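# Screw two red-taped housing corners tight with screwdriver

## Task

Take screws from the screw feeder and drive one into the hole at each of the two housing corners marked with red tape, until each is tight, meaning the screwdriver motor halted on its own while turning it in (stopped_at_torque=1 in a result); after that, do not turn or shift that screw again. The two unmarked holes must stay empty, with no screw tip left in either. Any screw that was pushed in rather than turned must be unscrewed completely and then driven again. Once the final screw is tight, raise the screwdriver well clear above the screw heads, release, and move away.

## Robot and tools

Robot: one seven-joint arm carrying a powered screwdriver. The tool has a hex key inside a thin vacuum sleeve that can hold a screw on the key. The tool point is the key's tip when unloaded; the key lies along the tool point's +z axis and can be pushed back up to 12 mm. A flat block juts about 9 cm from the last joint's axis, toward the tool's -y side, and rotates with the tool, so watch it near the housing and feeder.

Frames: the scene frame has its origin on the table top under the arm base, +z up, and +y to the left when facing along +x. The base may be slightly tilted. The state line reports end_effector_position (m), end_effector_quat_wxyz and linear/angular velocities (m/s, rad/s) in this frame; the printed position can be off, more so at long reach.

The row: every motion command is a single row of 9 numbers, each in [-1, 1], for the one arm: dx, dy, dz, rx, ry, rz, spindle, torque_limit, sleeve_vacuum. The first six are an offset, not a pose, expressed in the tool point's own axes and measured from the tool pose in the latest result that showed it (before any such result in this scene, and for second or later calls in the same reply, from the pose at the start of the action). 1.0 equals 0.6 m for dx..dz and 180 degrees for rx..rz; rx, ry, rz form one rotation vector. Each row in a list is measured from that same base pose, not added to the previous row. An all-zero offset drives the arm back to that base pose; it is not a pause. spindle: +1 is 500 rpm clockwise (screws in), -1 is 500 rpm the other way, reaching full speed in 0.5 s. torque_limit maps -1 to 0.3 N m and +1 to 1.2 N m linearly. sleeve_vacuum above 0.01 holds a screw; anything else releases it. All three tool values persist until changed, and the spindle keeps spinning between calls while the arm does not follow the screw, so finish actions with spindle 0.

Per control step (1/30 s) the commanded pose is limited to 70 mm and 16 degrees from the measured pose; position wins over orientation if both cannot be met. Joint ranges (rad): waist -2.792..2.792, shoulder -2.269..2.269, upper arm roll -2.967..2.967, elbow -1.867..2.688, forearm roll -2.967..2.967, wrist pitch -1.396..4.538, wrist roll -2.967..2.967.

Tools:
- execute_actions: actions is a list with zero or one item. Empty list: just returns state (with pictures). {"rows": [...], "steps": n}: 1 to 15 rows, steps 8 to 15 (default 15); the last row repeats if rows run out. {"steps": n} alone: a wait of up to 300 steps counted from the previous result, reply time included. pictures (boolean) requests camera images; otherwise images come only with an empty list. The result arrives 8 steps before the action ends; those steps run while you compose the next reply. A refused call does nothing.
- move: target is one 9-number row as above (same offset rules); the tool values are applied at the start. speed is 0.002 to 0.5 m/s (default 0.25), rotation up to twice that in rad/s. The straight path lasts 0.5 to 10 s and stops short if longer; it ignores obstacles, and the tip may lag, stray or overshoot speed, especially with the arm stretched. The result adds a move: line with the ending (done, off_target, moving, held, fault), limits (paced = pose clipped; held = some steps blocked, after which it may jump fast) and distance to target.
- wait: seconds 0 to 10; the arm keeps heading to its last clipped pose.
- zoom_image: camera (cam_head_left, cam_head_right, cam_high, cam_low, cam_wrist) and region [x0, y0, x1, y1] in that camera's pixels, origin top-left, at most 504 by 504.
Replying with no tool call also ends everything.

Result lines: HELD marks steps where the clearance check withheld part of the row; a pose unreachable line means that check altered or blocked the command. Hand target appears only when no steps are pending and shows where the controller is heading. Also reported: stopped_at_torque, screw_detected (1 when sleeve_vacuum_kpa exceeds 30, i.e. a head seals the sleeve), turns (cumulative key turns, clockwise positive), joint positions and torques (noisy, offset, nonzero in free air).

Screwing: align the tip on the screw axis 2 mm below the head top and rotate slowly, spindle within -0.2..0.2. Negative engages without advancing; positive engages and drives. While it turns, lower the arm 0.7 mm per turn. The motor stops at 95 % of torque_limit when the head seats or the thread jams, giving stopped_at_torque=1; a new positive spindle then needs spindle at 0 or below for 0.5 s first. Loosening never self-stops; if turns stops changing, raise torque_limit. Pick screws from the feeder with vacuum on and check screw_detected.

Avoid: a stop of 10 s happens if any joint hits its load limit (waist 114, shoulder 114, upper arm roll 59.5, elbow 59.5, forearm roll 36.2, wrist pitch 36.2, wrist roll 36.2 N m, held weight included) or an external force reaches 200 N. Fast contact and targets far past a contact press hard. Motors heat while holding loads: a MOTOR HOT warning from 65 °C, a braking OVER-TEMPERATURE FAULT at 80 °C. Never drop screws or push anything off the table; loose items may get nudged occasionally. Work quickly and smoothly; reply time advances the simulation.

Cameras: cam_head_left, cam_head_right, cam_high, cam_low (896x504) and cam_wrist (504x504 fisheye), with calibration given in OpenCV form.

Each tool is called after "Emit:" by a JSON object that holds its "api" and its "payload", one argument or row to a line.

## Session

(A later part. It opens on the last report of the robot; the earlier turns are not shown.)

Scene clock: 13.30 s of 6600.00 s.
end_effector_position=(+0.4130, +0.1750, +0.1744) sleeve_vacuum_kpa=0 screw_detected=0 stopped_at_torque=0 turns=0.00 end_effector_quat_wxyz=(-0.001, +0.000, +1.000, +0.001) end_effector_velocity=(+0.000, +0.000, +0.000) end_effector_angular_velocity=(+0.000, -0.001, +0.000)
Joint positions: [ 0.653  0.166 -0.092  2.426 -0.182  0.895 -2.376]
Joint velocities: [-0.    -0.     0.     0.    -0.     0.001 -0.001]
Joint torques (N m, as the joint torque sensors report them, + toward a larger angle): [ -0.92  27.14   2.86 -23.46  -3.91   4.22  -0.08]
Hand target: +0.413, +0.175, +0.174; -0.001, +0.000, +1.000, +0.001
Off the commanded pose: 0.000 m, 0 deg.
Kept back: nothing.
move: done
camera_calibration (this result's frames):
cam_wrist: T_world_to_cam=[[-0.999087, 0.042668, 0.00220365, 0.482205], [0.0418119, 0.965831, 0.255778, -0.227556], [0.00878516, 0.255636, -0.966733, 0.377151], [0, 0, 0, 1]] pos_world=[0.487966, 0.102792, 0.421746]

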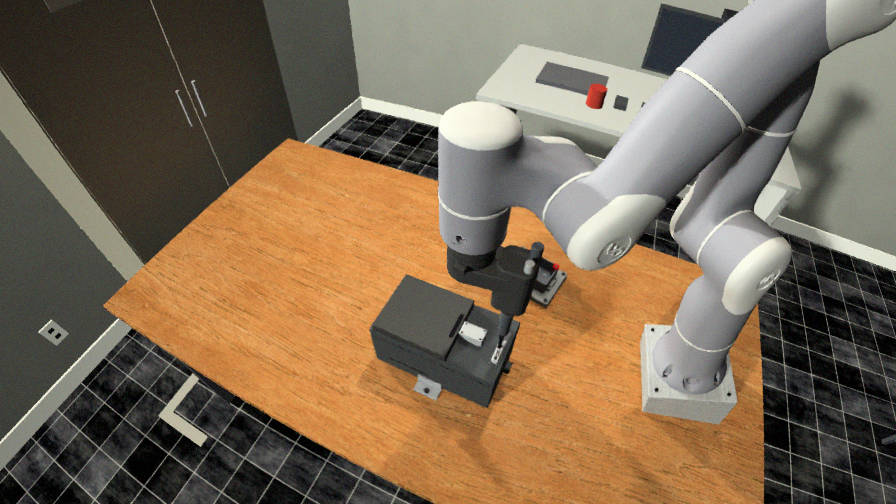

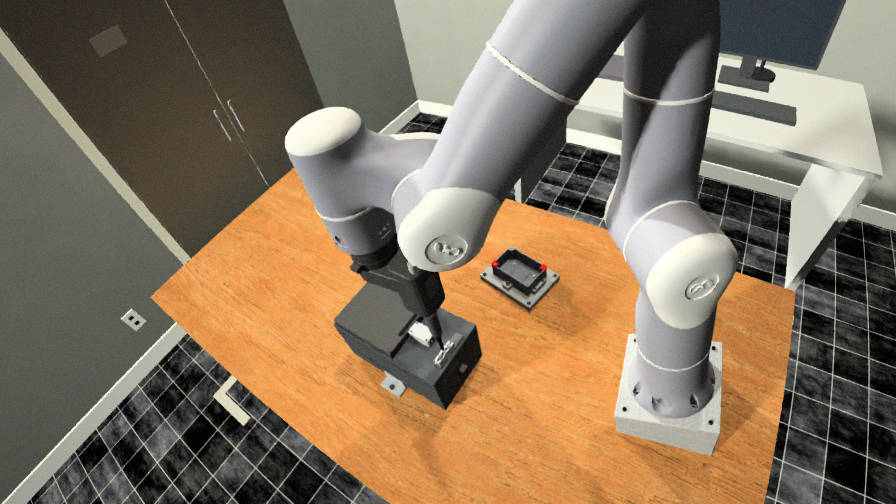

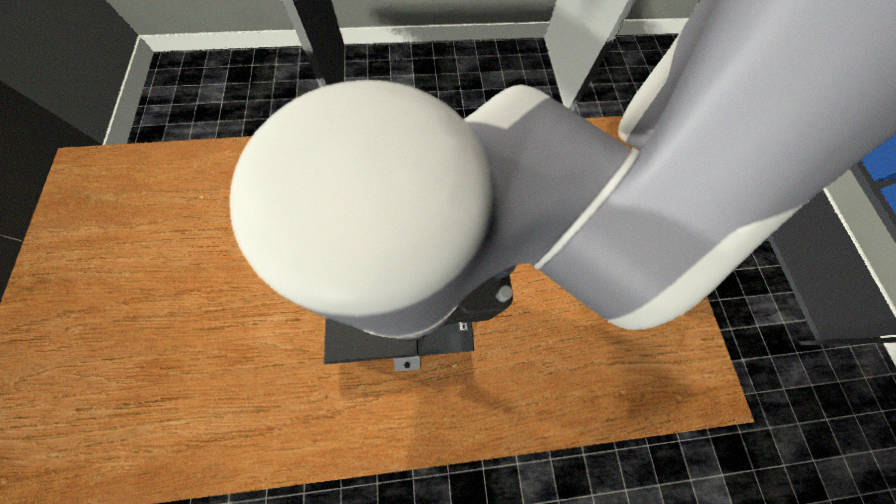

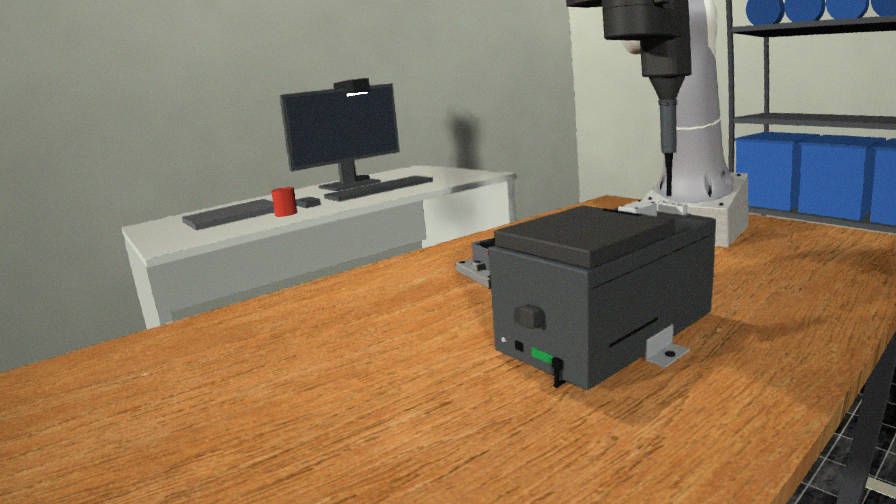

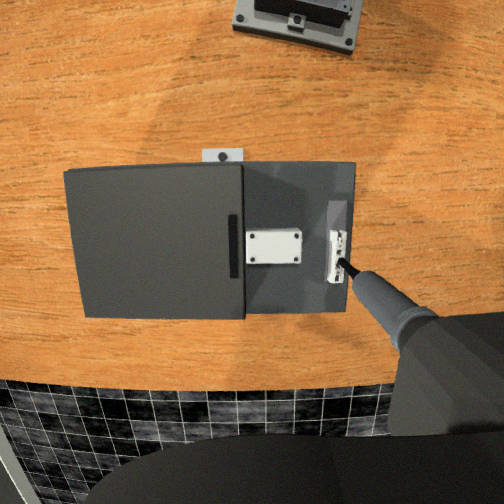

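Emit:
{"api": "move", "payload": {
  "target": [0,0,0.008,0,0,0,0,0,1],
  "speed": 0.02
}}

Emit:
{"api": "zoom_image", "payload": {
  "camera": "cam_wrist",
  "region": [310, 230, 370, 290]
}}

Emit:
{"api": "zoom_image", "payload": {
  "camera": "cam_low",
  "region": [645, 175, 700, 220]
}}

Scene clock: 14.40 s of 6600.00 s.
end_effector_position=(+0.4130, +0.1751, +0.1697) sleeve_vacuum_kpa=14 screw_detected=0 stopped_at_torque=0 turns=0.00 end_effector_quat_wxyz=(-0.001, +0.000, +1.000, +0.001) end_effector_velocity=(+0.000, -0.000, -0.000) end_effector_angular_velocity=(-0.000, +0.000, -0.002)
Joint positions: [ 0.652  0.154 -0.092  2.431 -0.183  0.911 -2.375]
Joint velocities: [-0.001 -0.    -0.    -0.     0.    -0.     0.001]
Joint torques (N m, as the joint torque sensors report them, + toward a larger angle): [ -0.6   26.93   2.7  -23.03  -3.79   4.23   0.36]
Hand target: +0.413, +0.175, +0.170; -0.001, +0.000, +1.000, +0.001
Off the commanded pose: 0.000 m, 0 deg.
Kept back: nothing.
move: done
camera_calibration (this result's frames):
cam_wrist: T_world_to_cam=[[-0.999083, 0.0427524, 0.00237283, 0.482101], [0.0419345, 0.96576, 0.256024, -0.226525], [0.00865404, 0.255889, -0.966668, 0.372531], [0, 0, 0, 1]] pos_world=[0.487934, 0.102832, 0.416966]

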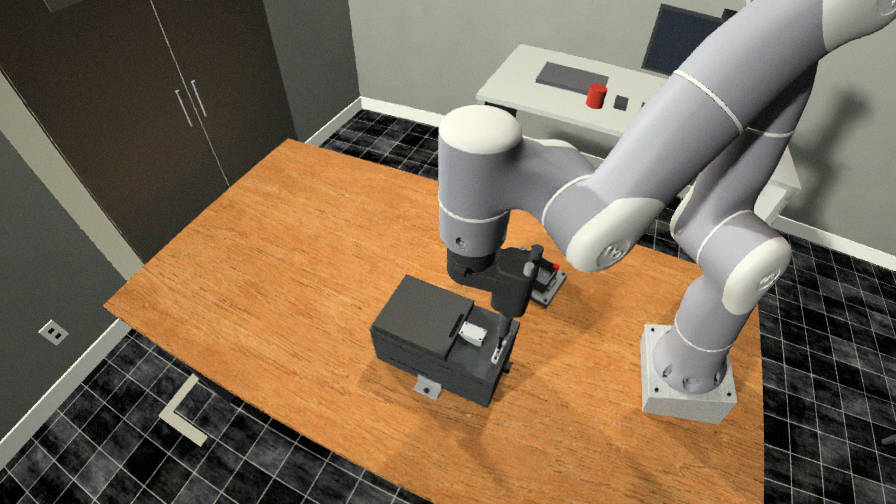

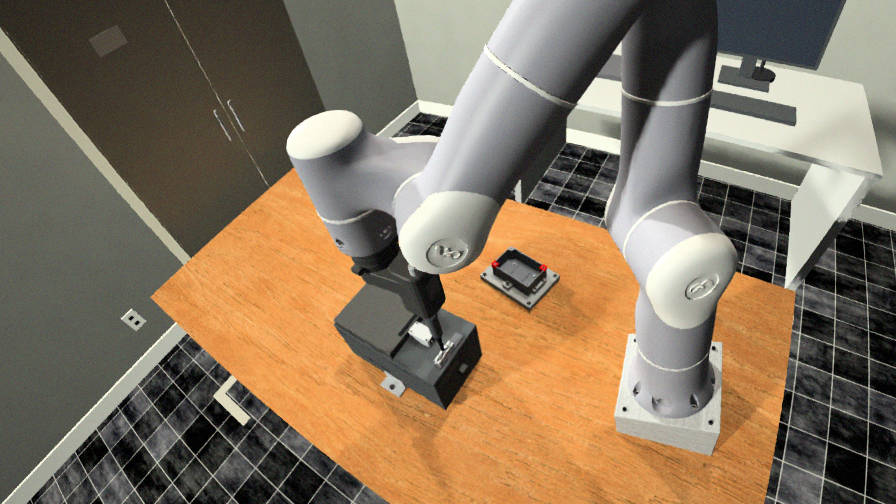

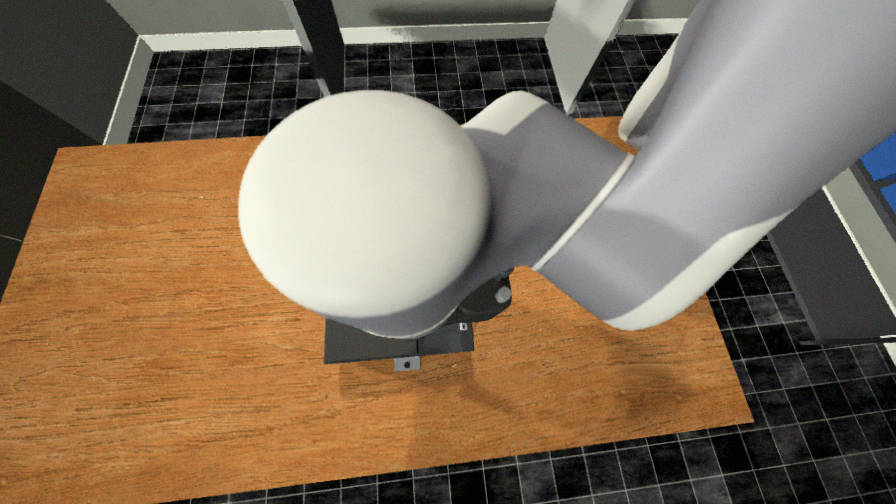

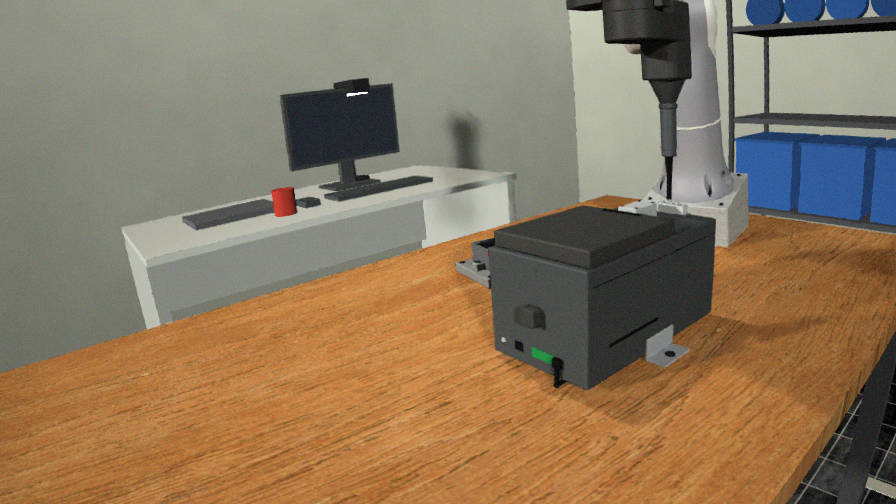

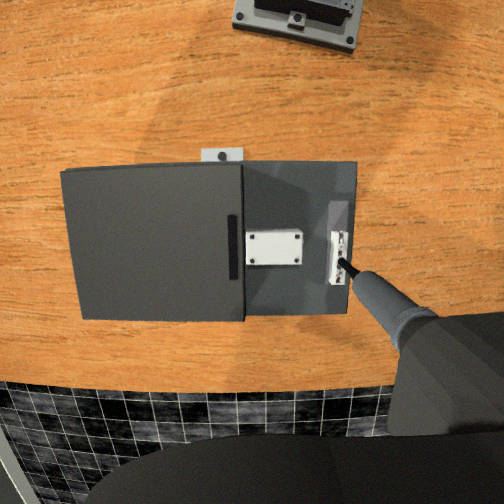

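Region (310, 230, 370, 290) of cam_wrist's 504x504 image, scaled by 8.400, with more detail than that image has.

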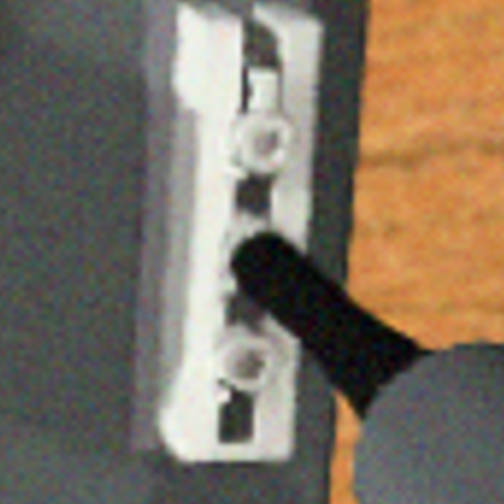

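Region (645, 175, 700, 220) of cam_low's 896x504 image, scaled by 9.164, with more detail than that image has; it fills the top 412 rows of this view, and the rest is white.

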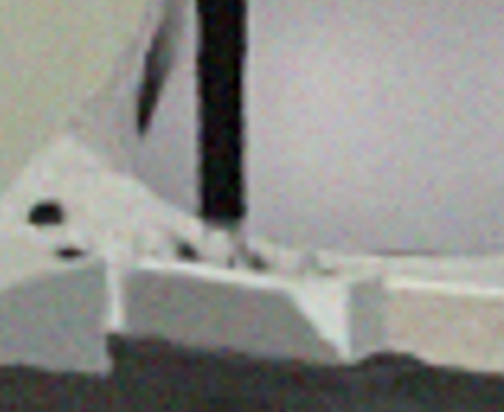

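Emit:
{"api": "move", "payload": {
  "target": [0.0008,0,0.0075,0,0,0,-0.15,0,1],
  "speed": 0.005
}}

Emit:
{"api": "zoom_image", "payload": {
  "camera": "cam_wrist",
  "region": [310, 230, 370, 290]
}}

Emit:
{"api": "zoom_image", "payload": {
  "camera": "cam_low",
  "region": [645, 175, 700, 220]
}}

Scene clock: 15.83 s of 6600.00 s.
end_effector_position=(+0.4125, +0.1751, +0.1653) sleeve_vacuum_kpa=40 screw_detected=1 stopped_at_torque=0 turns=-1.39 end_effector_quat_wxyz=(-0.001, +0.000, +1.000, +0.001) end_effector_velocity=(+0.000, -0.000, -0.000) end_effector_angular_velocity=(-0.000, -0.000, -0.001)
Joint positions: [ 0.65   0.143 -0.092  2.435 -0.185  0.927 -2.374]
Joint velocities: [-0.001 -0.     0.     0.     0.     0.     0.   ]
Joint torques (N m, as the joint torque sensors report them, + toward a larger angle): [ -0.62  25.99   3.04 -22.11  -3.5    4.58   0.41]
Hand target: +0.412, +0.175, +0.165; -0.001, +0.000, +1.000, +0.001
Off the commanded pose: 0.000 m, 0 deg.
Kept back: nothing.
move: done
camera_calibration (this result's frames):
cam_wrist: T_world_to_cam=[[-0.99908, 0.0428282, 0.00242778, 0.481626], [0.0420199, 0.965697, 0.25625, -0.225521], [0.00863022, 0.256116, -0.966608, 0.368262], [0, 0, 0, 1]] pos_world=[0.487481, 0.10284, 0.412586]

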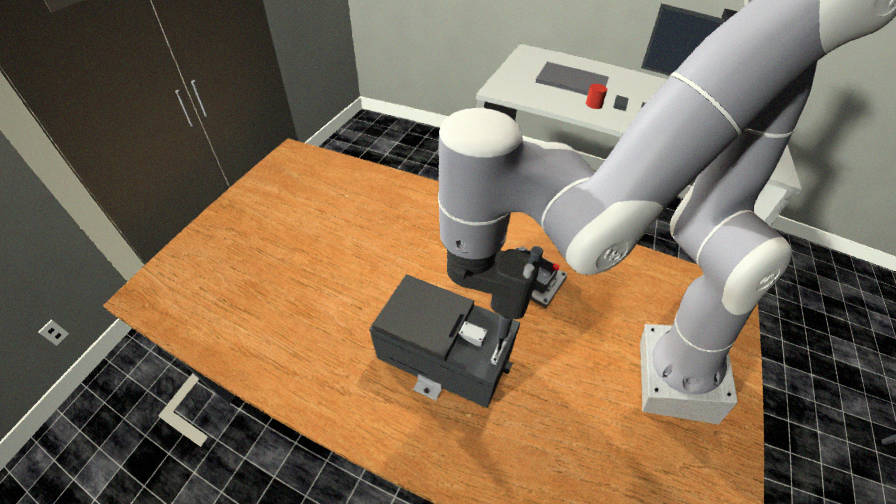

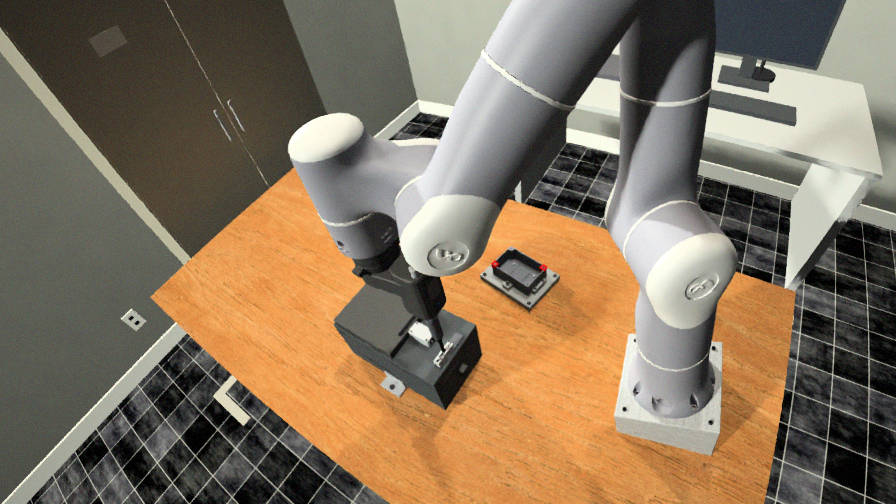

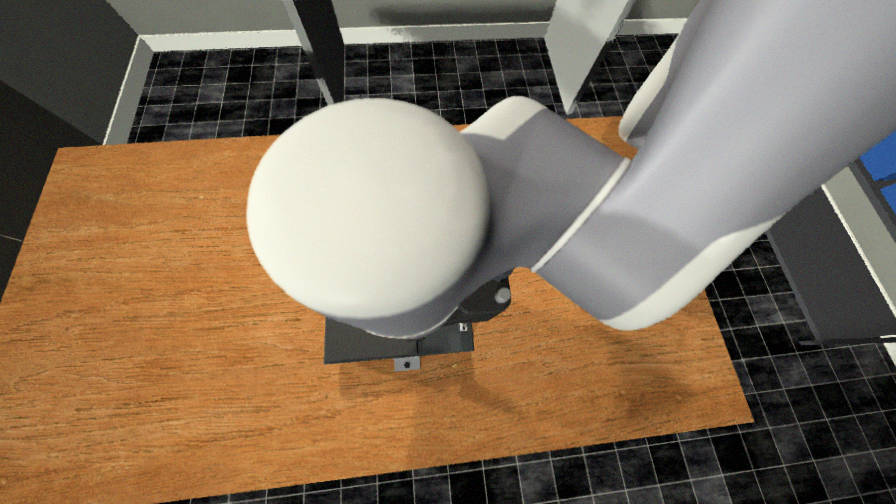

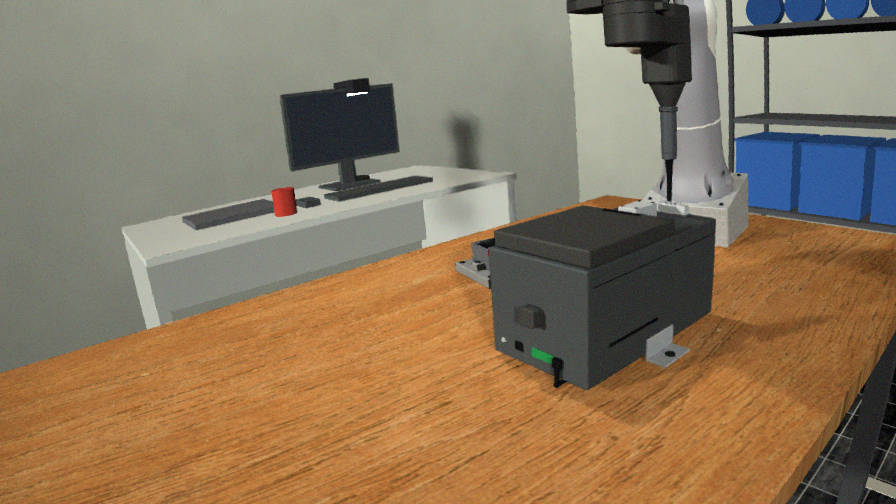

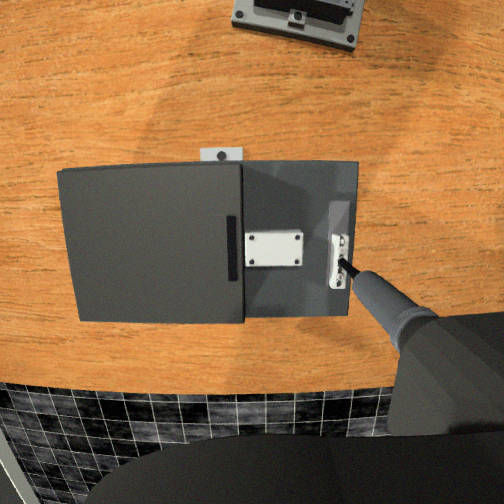

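Region (310, 230, 370, 290) of cam_wrist's 504x504 image, scaled by 8.400, with more detail than that image has.

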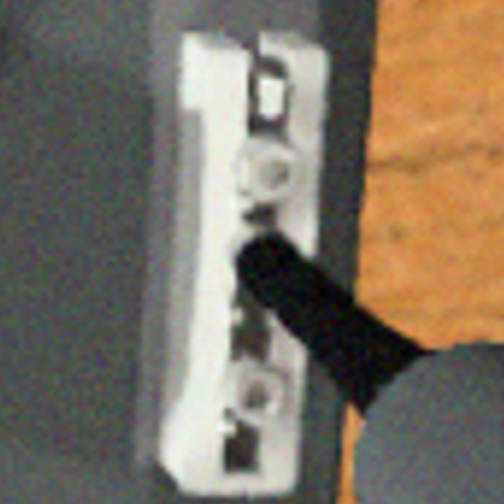

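Region (645, 175, 700, 220) of cam_low's 896x504 image, scaled by 9.164, with more detail than that image has; it fills the top 412 rows of this view, and the rest is white.

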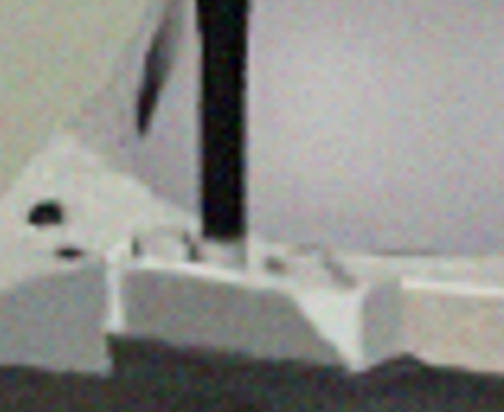

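The rail seems to index. Lift.

Emit:
{"api": "move", "payload": {
  "target": [0,0,-0.08,0,0,0,0,0,1],
  "speed": 0.05
}}

Emit:
{"api": "zoom_image", "payload": {
  "camera": "cam_low",
  "region": [630, 140, 710, 220]
}}

Emit:
{"api": "zoom_image", "payload": {
  "camera": "cam_wrist",
  "region": [290, 200, 390, 300]
}}

Scene clock: 30.03 s of 6600.00 s.
end_effector_position=(+0.4128, +0.1750, +0.2133) sleeve_vacuum_kpa=40 screw_detected=1 stopped_at_torque=0 turns=-17.59 end_effector_quat_wxyz=(-0.001, +0.000, +1.000, +0.001) end_effector_velocity=(-0.000, +0.000, -0.000) end_effector_angular_velocity=(-0.000, +0.001, +0.001)
Joint positions: [ 0.659  0.256 -0.076  2.383 -0.17   0.76  -2.379]
Joint velocities: [ 0.001  0.    -0.     0.    -0.    -0.001  0.   ]
Joint torques (N m, as the joint torque sensors report them, + toward a larger angle): [  0.69  26.25   3.05 -26.74  -2.63   3.56  -0.17]
Hand target: +0.413, +0.175, +0.213; -0.001, +0.000, +1.000, +0.001
Off the commanded pose: 0.000 m, 0 deg.
Kept back: nothing.
move: done
camera_calibration (this result's frames):
cam_wrist: T_world_to_cam=[[-0.999086, 0.0427049, 0.00200333, 0.481911], [0.0417948, 0.965785, 0.255955, -0.237531], [0.00899577, 0.255805, -0.966687, 0.414614], [0, 0, 0, 1]] pos_world=[0.487668, 0.102763, 0.460633]

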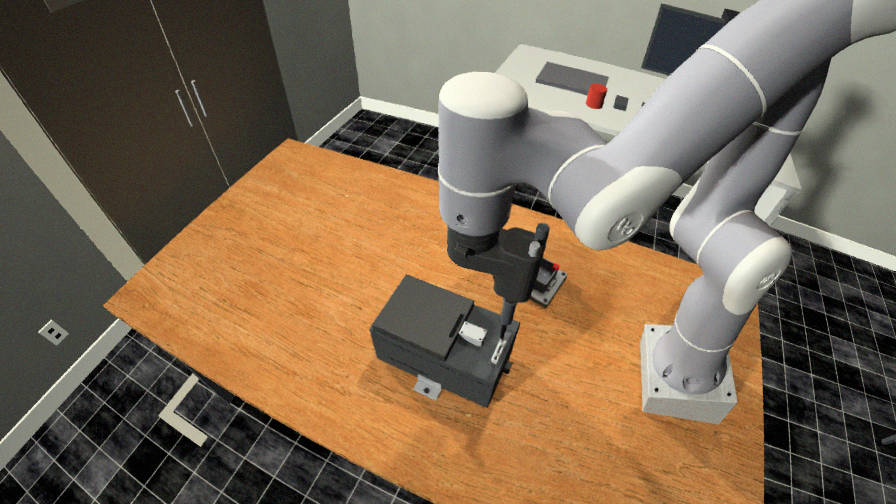

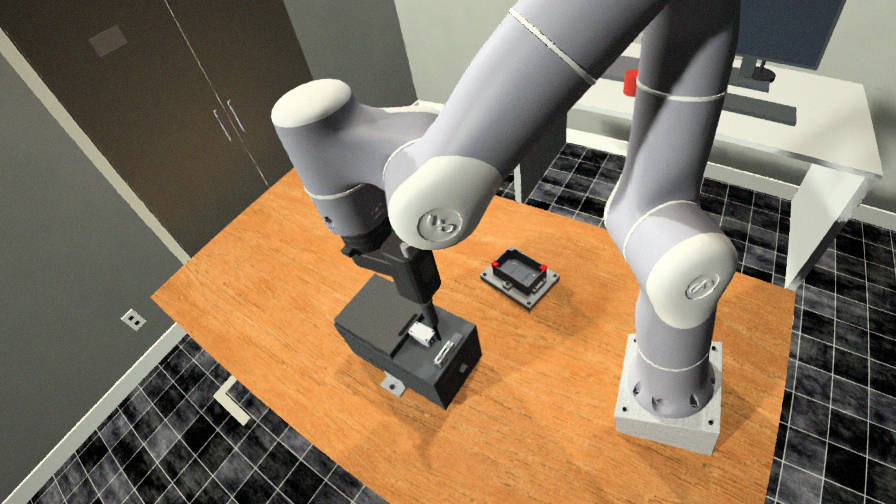

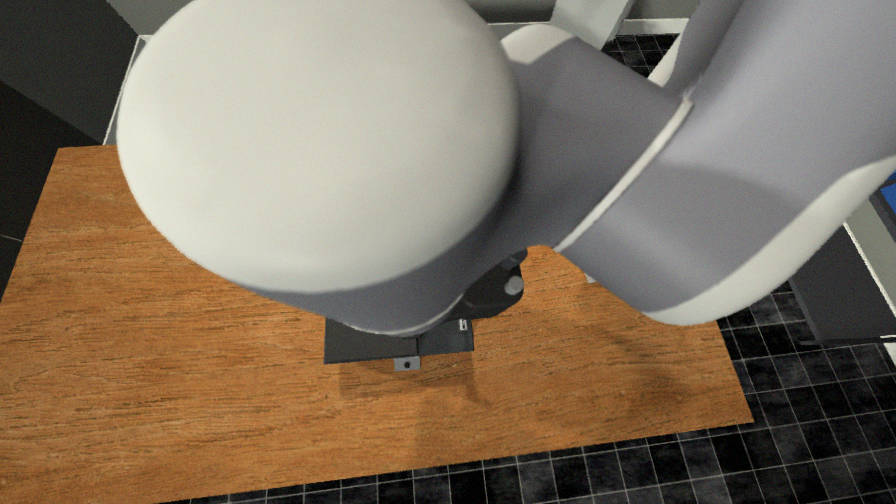

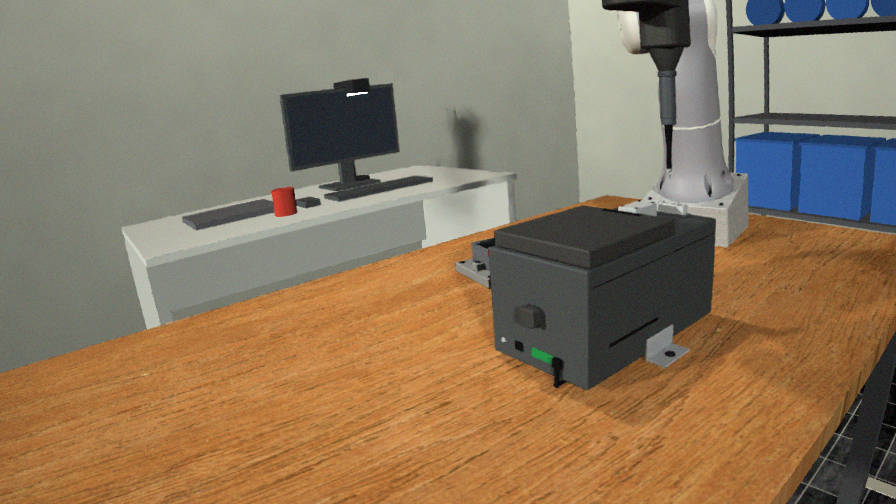

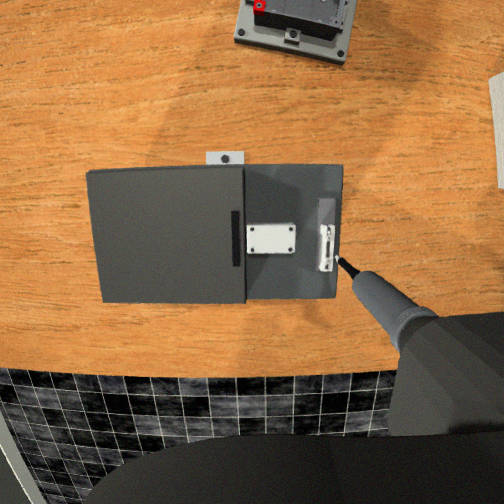

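Region (630, 140, 710, 220) of cam_low's 896x504 image, scaled by 6.300, with more detail than that image has.

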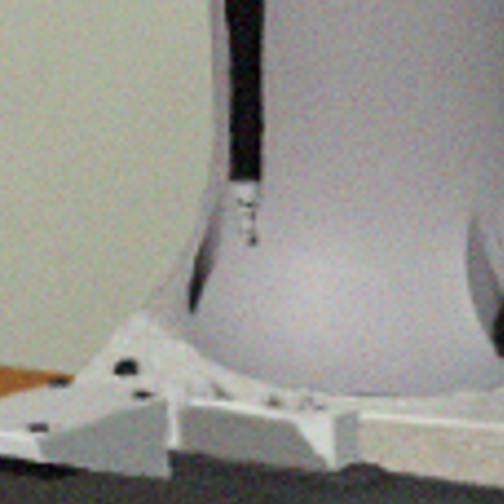

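Region (290, 200, 390, 300) of cam_wrist's 504x504 image, scaled by 5.040, with more detail than that image has.

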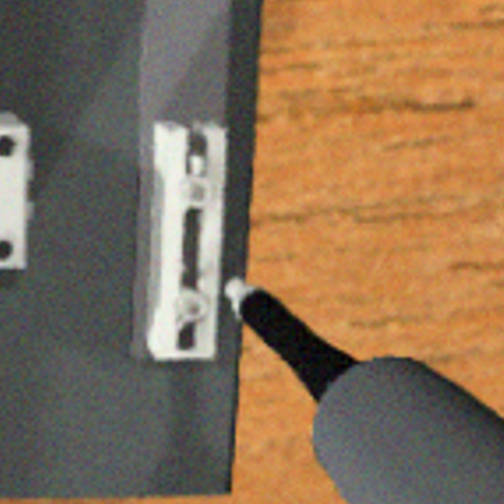

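Emit:
{"api": "move", "payload": {
  "target": [-0.12,-0.508,0.12,0,0,0.25,0,0,1],
  "speed": 0.2
}}

Emit:
{"api": "zoom_image", "payload": {
  "camera": "cam_wrist",
  "region": [250, 160, 400, 310]
}}

Emit:
{"api": "zoom_image", "payload": {
  "camera": "cam_low",
  "region": [430, 170, 550, 290]
}}

Scene clock: 32.93 s of 6600.00 s.
end_effector_position=(+0.4845, -0.1299, +0.1407) sleeve_vacuum_kpa=40 screw_detected=1 stopped_at_torque=0 turns=-17.59 end_effector_quat_wxyz=(-0.001, +0.383, +0.924, +0.000) end_effector_velocity=(-0.000, +0.000, +0.000) end_effector_angular_velocity=(+0.001, +0.000, +0.002)
Joint positions: [ 0.35  -0.028 -0.631  2.279  0.181  0.939 -2.697]
Joint velocities: [-0.     0.     0.    -0.001  0.001 -0.001 -0.003]
Joint torques (N m, as the joint torque sensors report them, + toward a larger angle): [ -6.18  30.03  -3.7  -22.39  -2.13   3.49  -0.26]
Hand target: +0.485, -0.130, +0.141; -0.001, +0.383, +0.924, +0.000
Off the commanded pose: 0.000 m, 0 deg.
Kept back: nothing.
move: done
camera_calibration (this result's frames):
cam_wrist: T_world_to_cam=[[-0.676453, 0.736483, 0.00195262, 0.500571], [0.712724, 0.653958, 0.253701, -0.292791], [0.18557, 0.173008, -0.967281, 0.325563], [0, 0, 0, 1]] pos_world=[0.486878, -0.233514, 0.388215]

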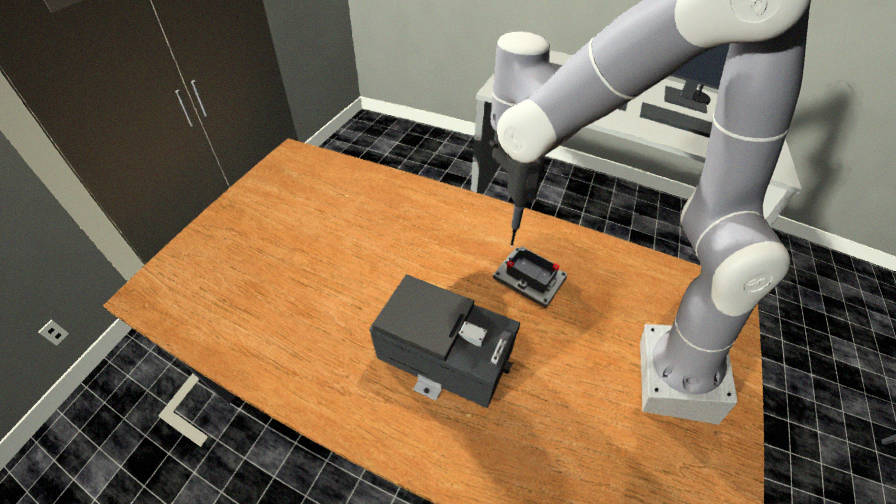

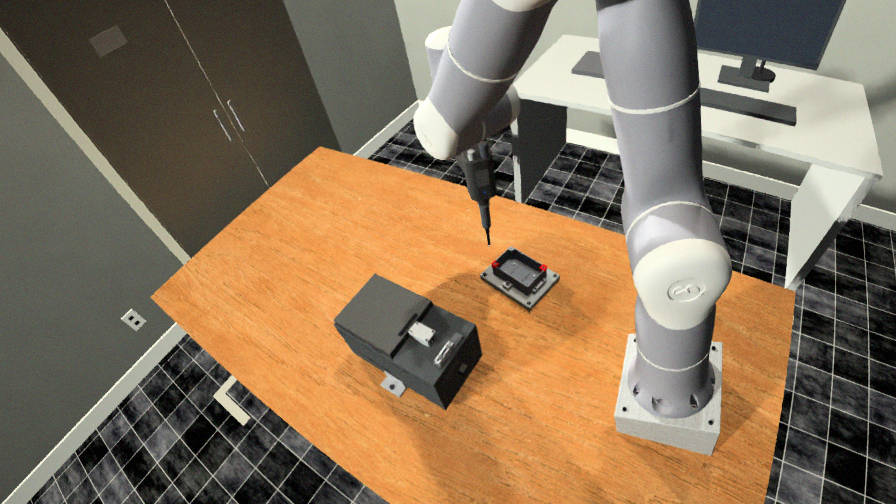

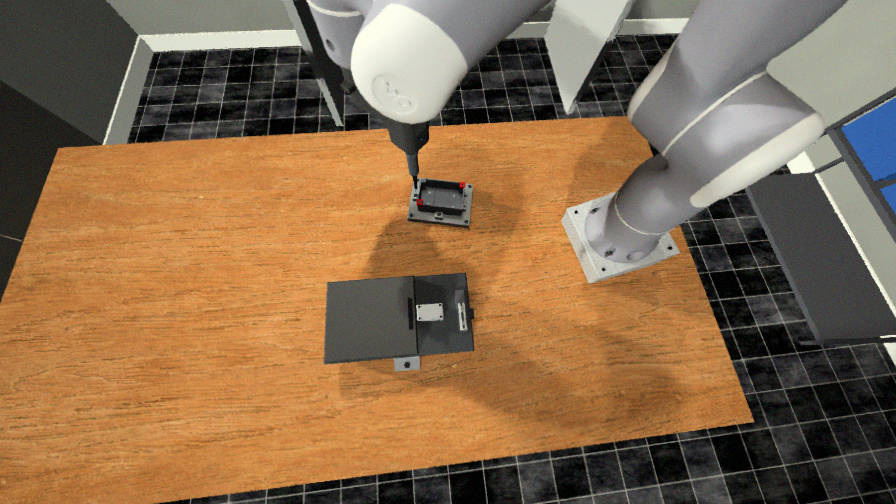

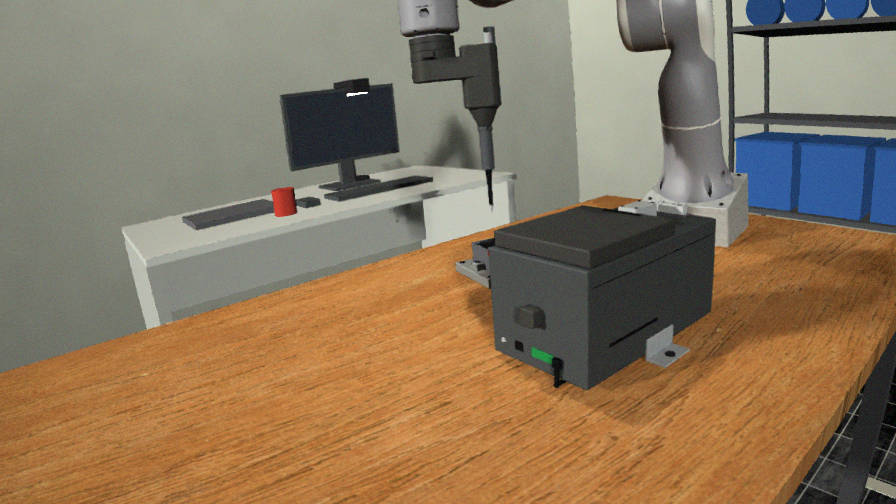

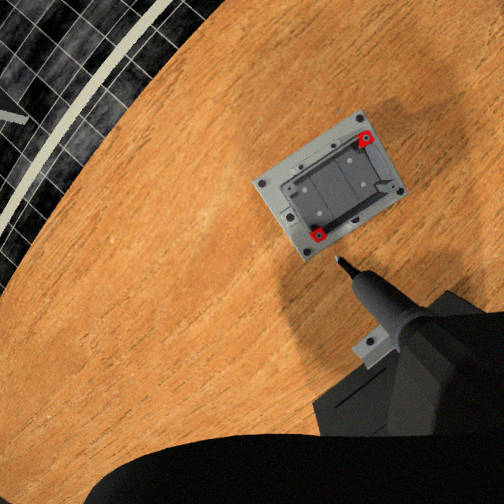

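Region (250, 160, 400, 310) of cam_wrist's 504x504 image, scaled by 3.360, with more detail than that image has.

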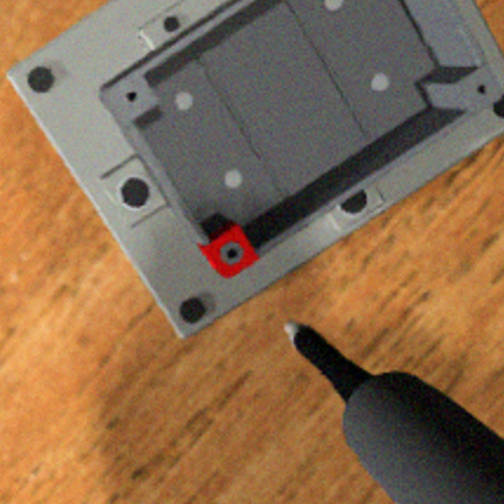

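Region (430, 170, 550, 290) of cam_low's 896x504 image, scaled by 4.200, with more detail than that image has.

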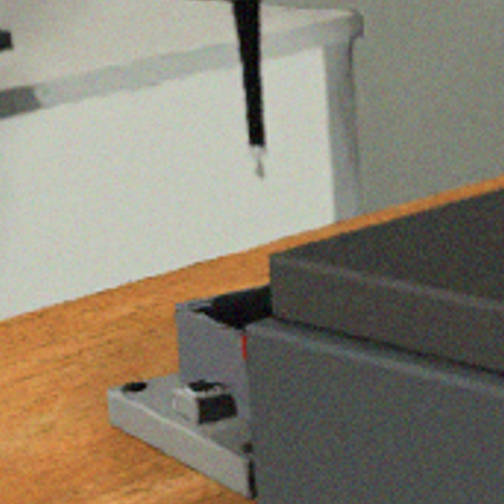

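Emit:
{"api": "move", "payload": {
  "target": [-0.0063,-0.0158,0.075,0,0,0,0,0,1],
  "speed": 0.08
}}

Emit:
{"api": "zoom_image", "payload": {
  "camera": "cam_wrist",
  "region": [300, 220, 370, 290]
}}

Emit:
{"api": "zoom_image", "payload": {
  "camera": "cam_high",
  "region": [390, 160, 450, 220]
}}

Emit:
{"api": "zoom_image", "payload": {
  "camera": "cam_head_right",
  "region": [465, 225, 525, 285]
}}

Emit:
{"api": "zoom_image", "payload": {
  "camera": "cam_head_left",
  "region": [480, 225, 540, 285]
}}

Scene clock: 34.37 s of 6600.00 s.
end_effector_position=(+0.4803, -0.1394, +0.0957) sleeve_vacuum_kpa=40 screw_detected=1 stopped_at_torque=0 turns=-17.59 end_effector_quat_wxyz=(-0.001, +0.383, +0.924, +0.000) end_effector_velocity=(-0.000, +0.000, -0.000) end_effector_angular_velocity=(+0.001, +0.000, +0.000)
Joint positions: [ 0.326 -0.189 -0.62   2.239  0.378  1.009 -2.859]
Joint velocities: [-0.     0.    -0.    -0.     0.001 -0.    -0.001]
Joint torques (N m, as the joint torque sensors report them, + toward a larger angle): [ -5.62  33.66  -5.01 -18.92  -1.93   3.43  -0.22]
Hand target: +0.480, -0.139, +0.096; -0.001, +0.383, +0.924, +0.000
Off the commanded pose: 0.000 m, 0 deg.
Kept back: nothing.
move: done
camera_calibration (this result's frames):
cam_wrist: T_world_to_cam=[[-0.676369, 0.736561, 0.00197334, 0.504712], [0.712875, 0.65394, 0.253322, -0.272134], [0.185296, 0.172746, -0.96738, 0.284506], [0, 0, 0, 1]] pos_world=[0.482651, -0.242939, 0.343167]

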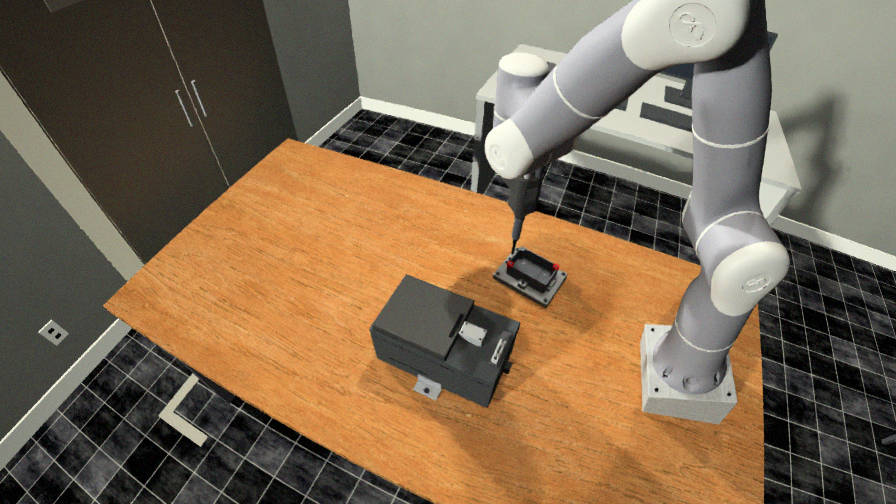

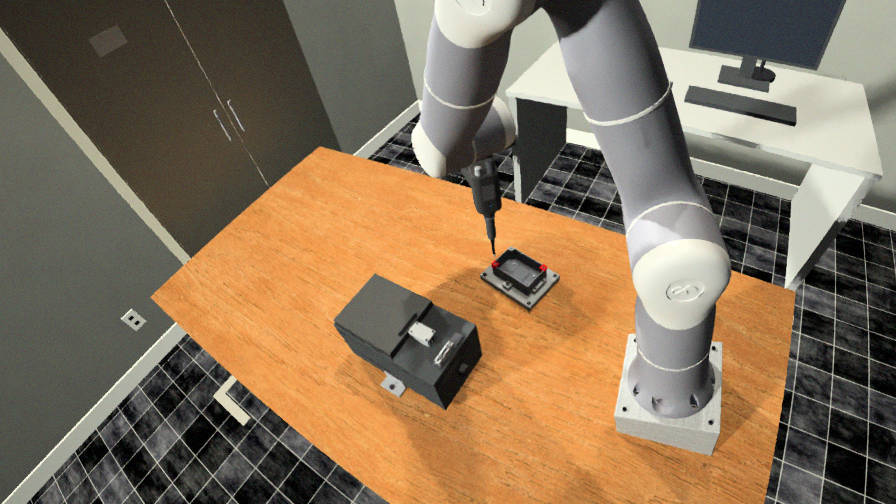

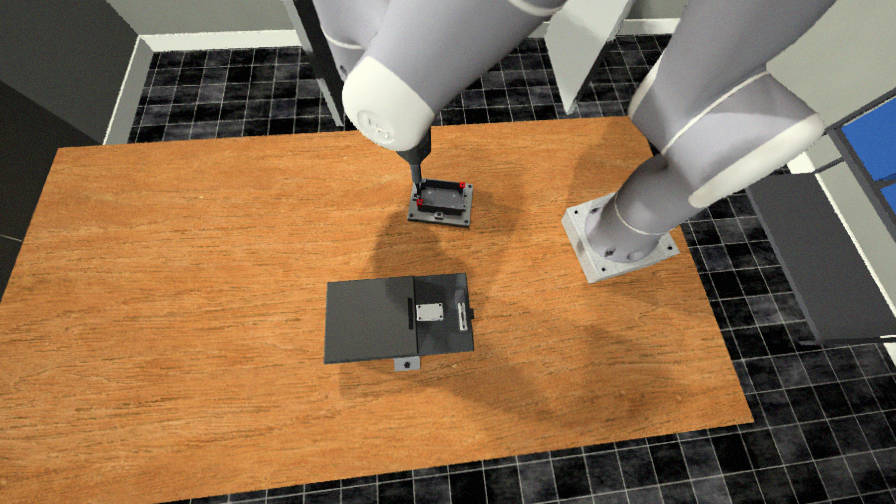

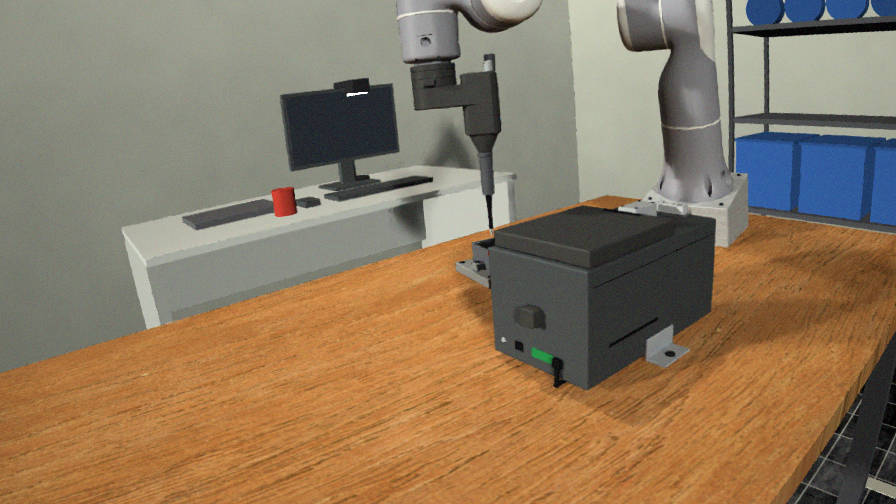

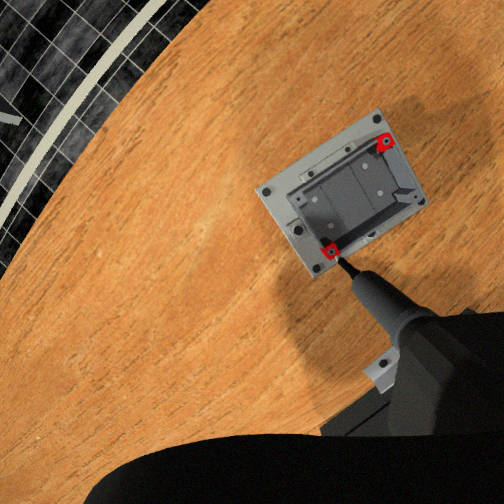

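Region (300, 220, 370, 290) of cam_wrist's 504x504 image, scaled by 7.200, with more detail than that image has.

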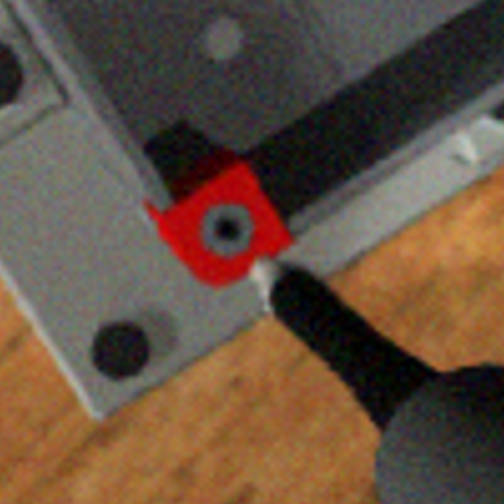

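Region (390, 160, 450, 220) of cam_high's 896x504 image, scaled by 8.400, with more detail than that image has.

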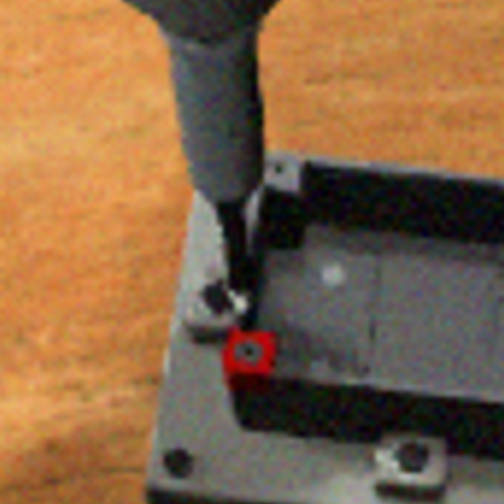

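Region (465, 225, 525, 285) of cam_head_right's 896x504 image, scaled by 8.400, with more detail than that image has.

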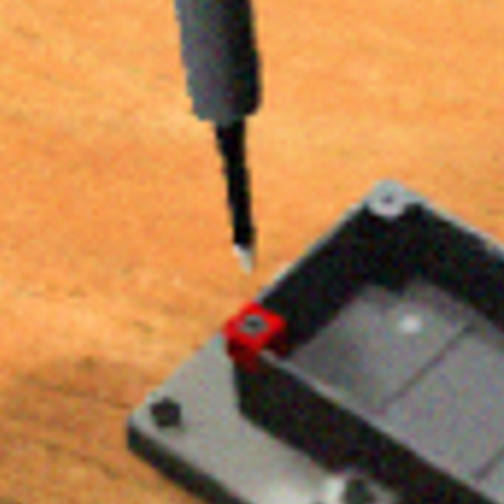

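Region (480, 225, 540, 285) of cam_head_left's 896x504 image, scaled by 8.400, with more detail than that image has.

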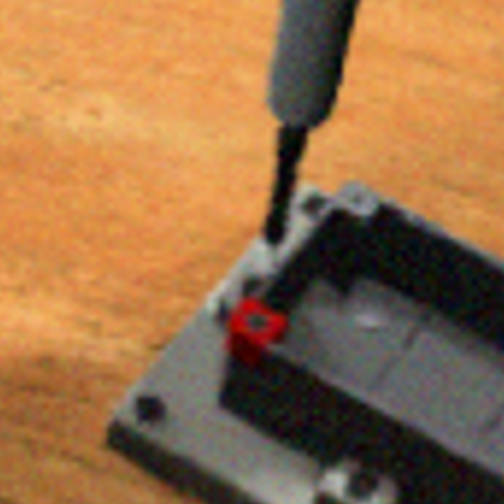

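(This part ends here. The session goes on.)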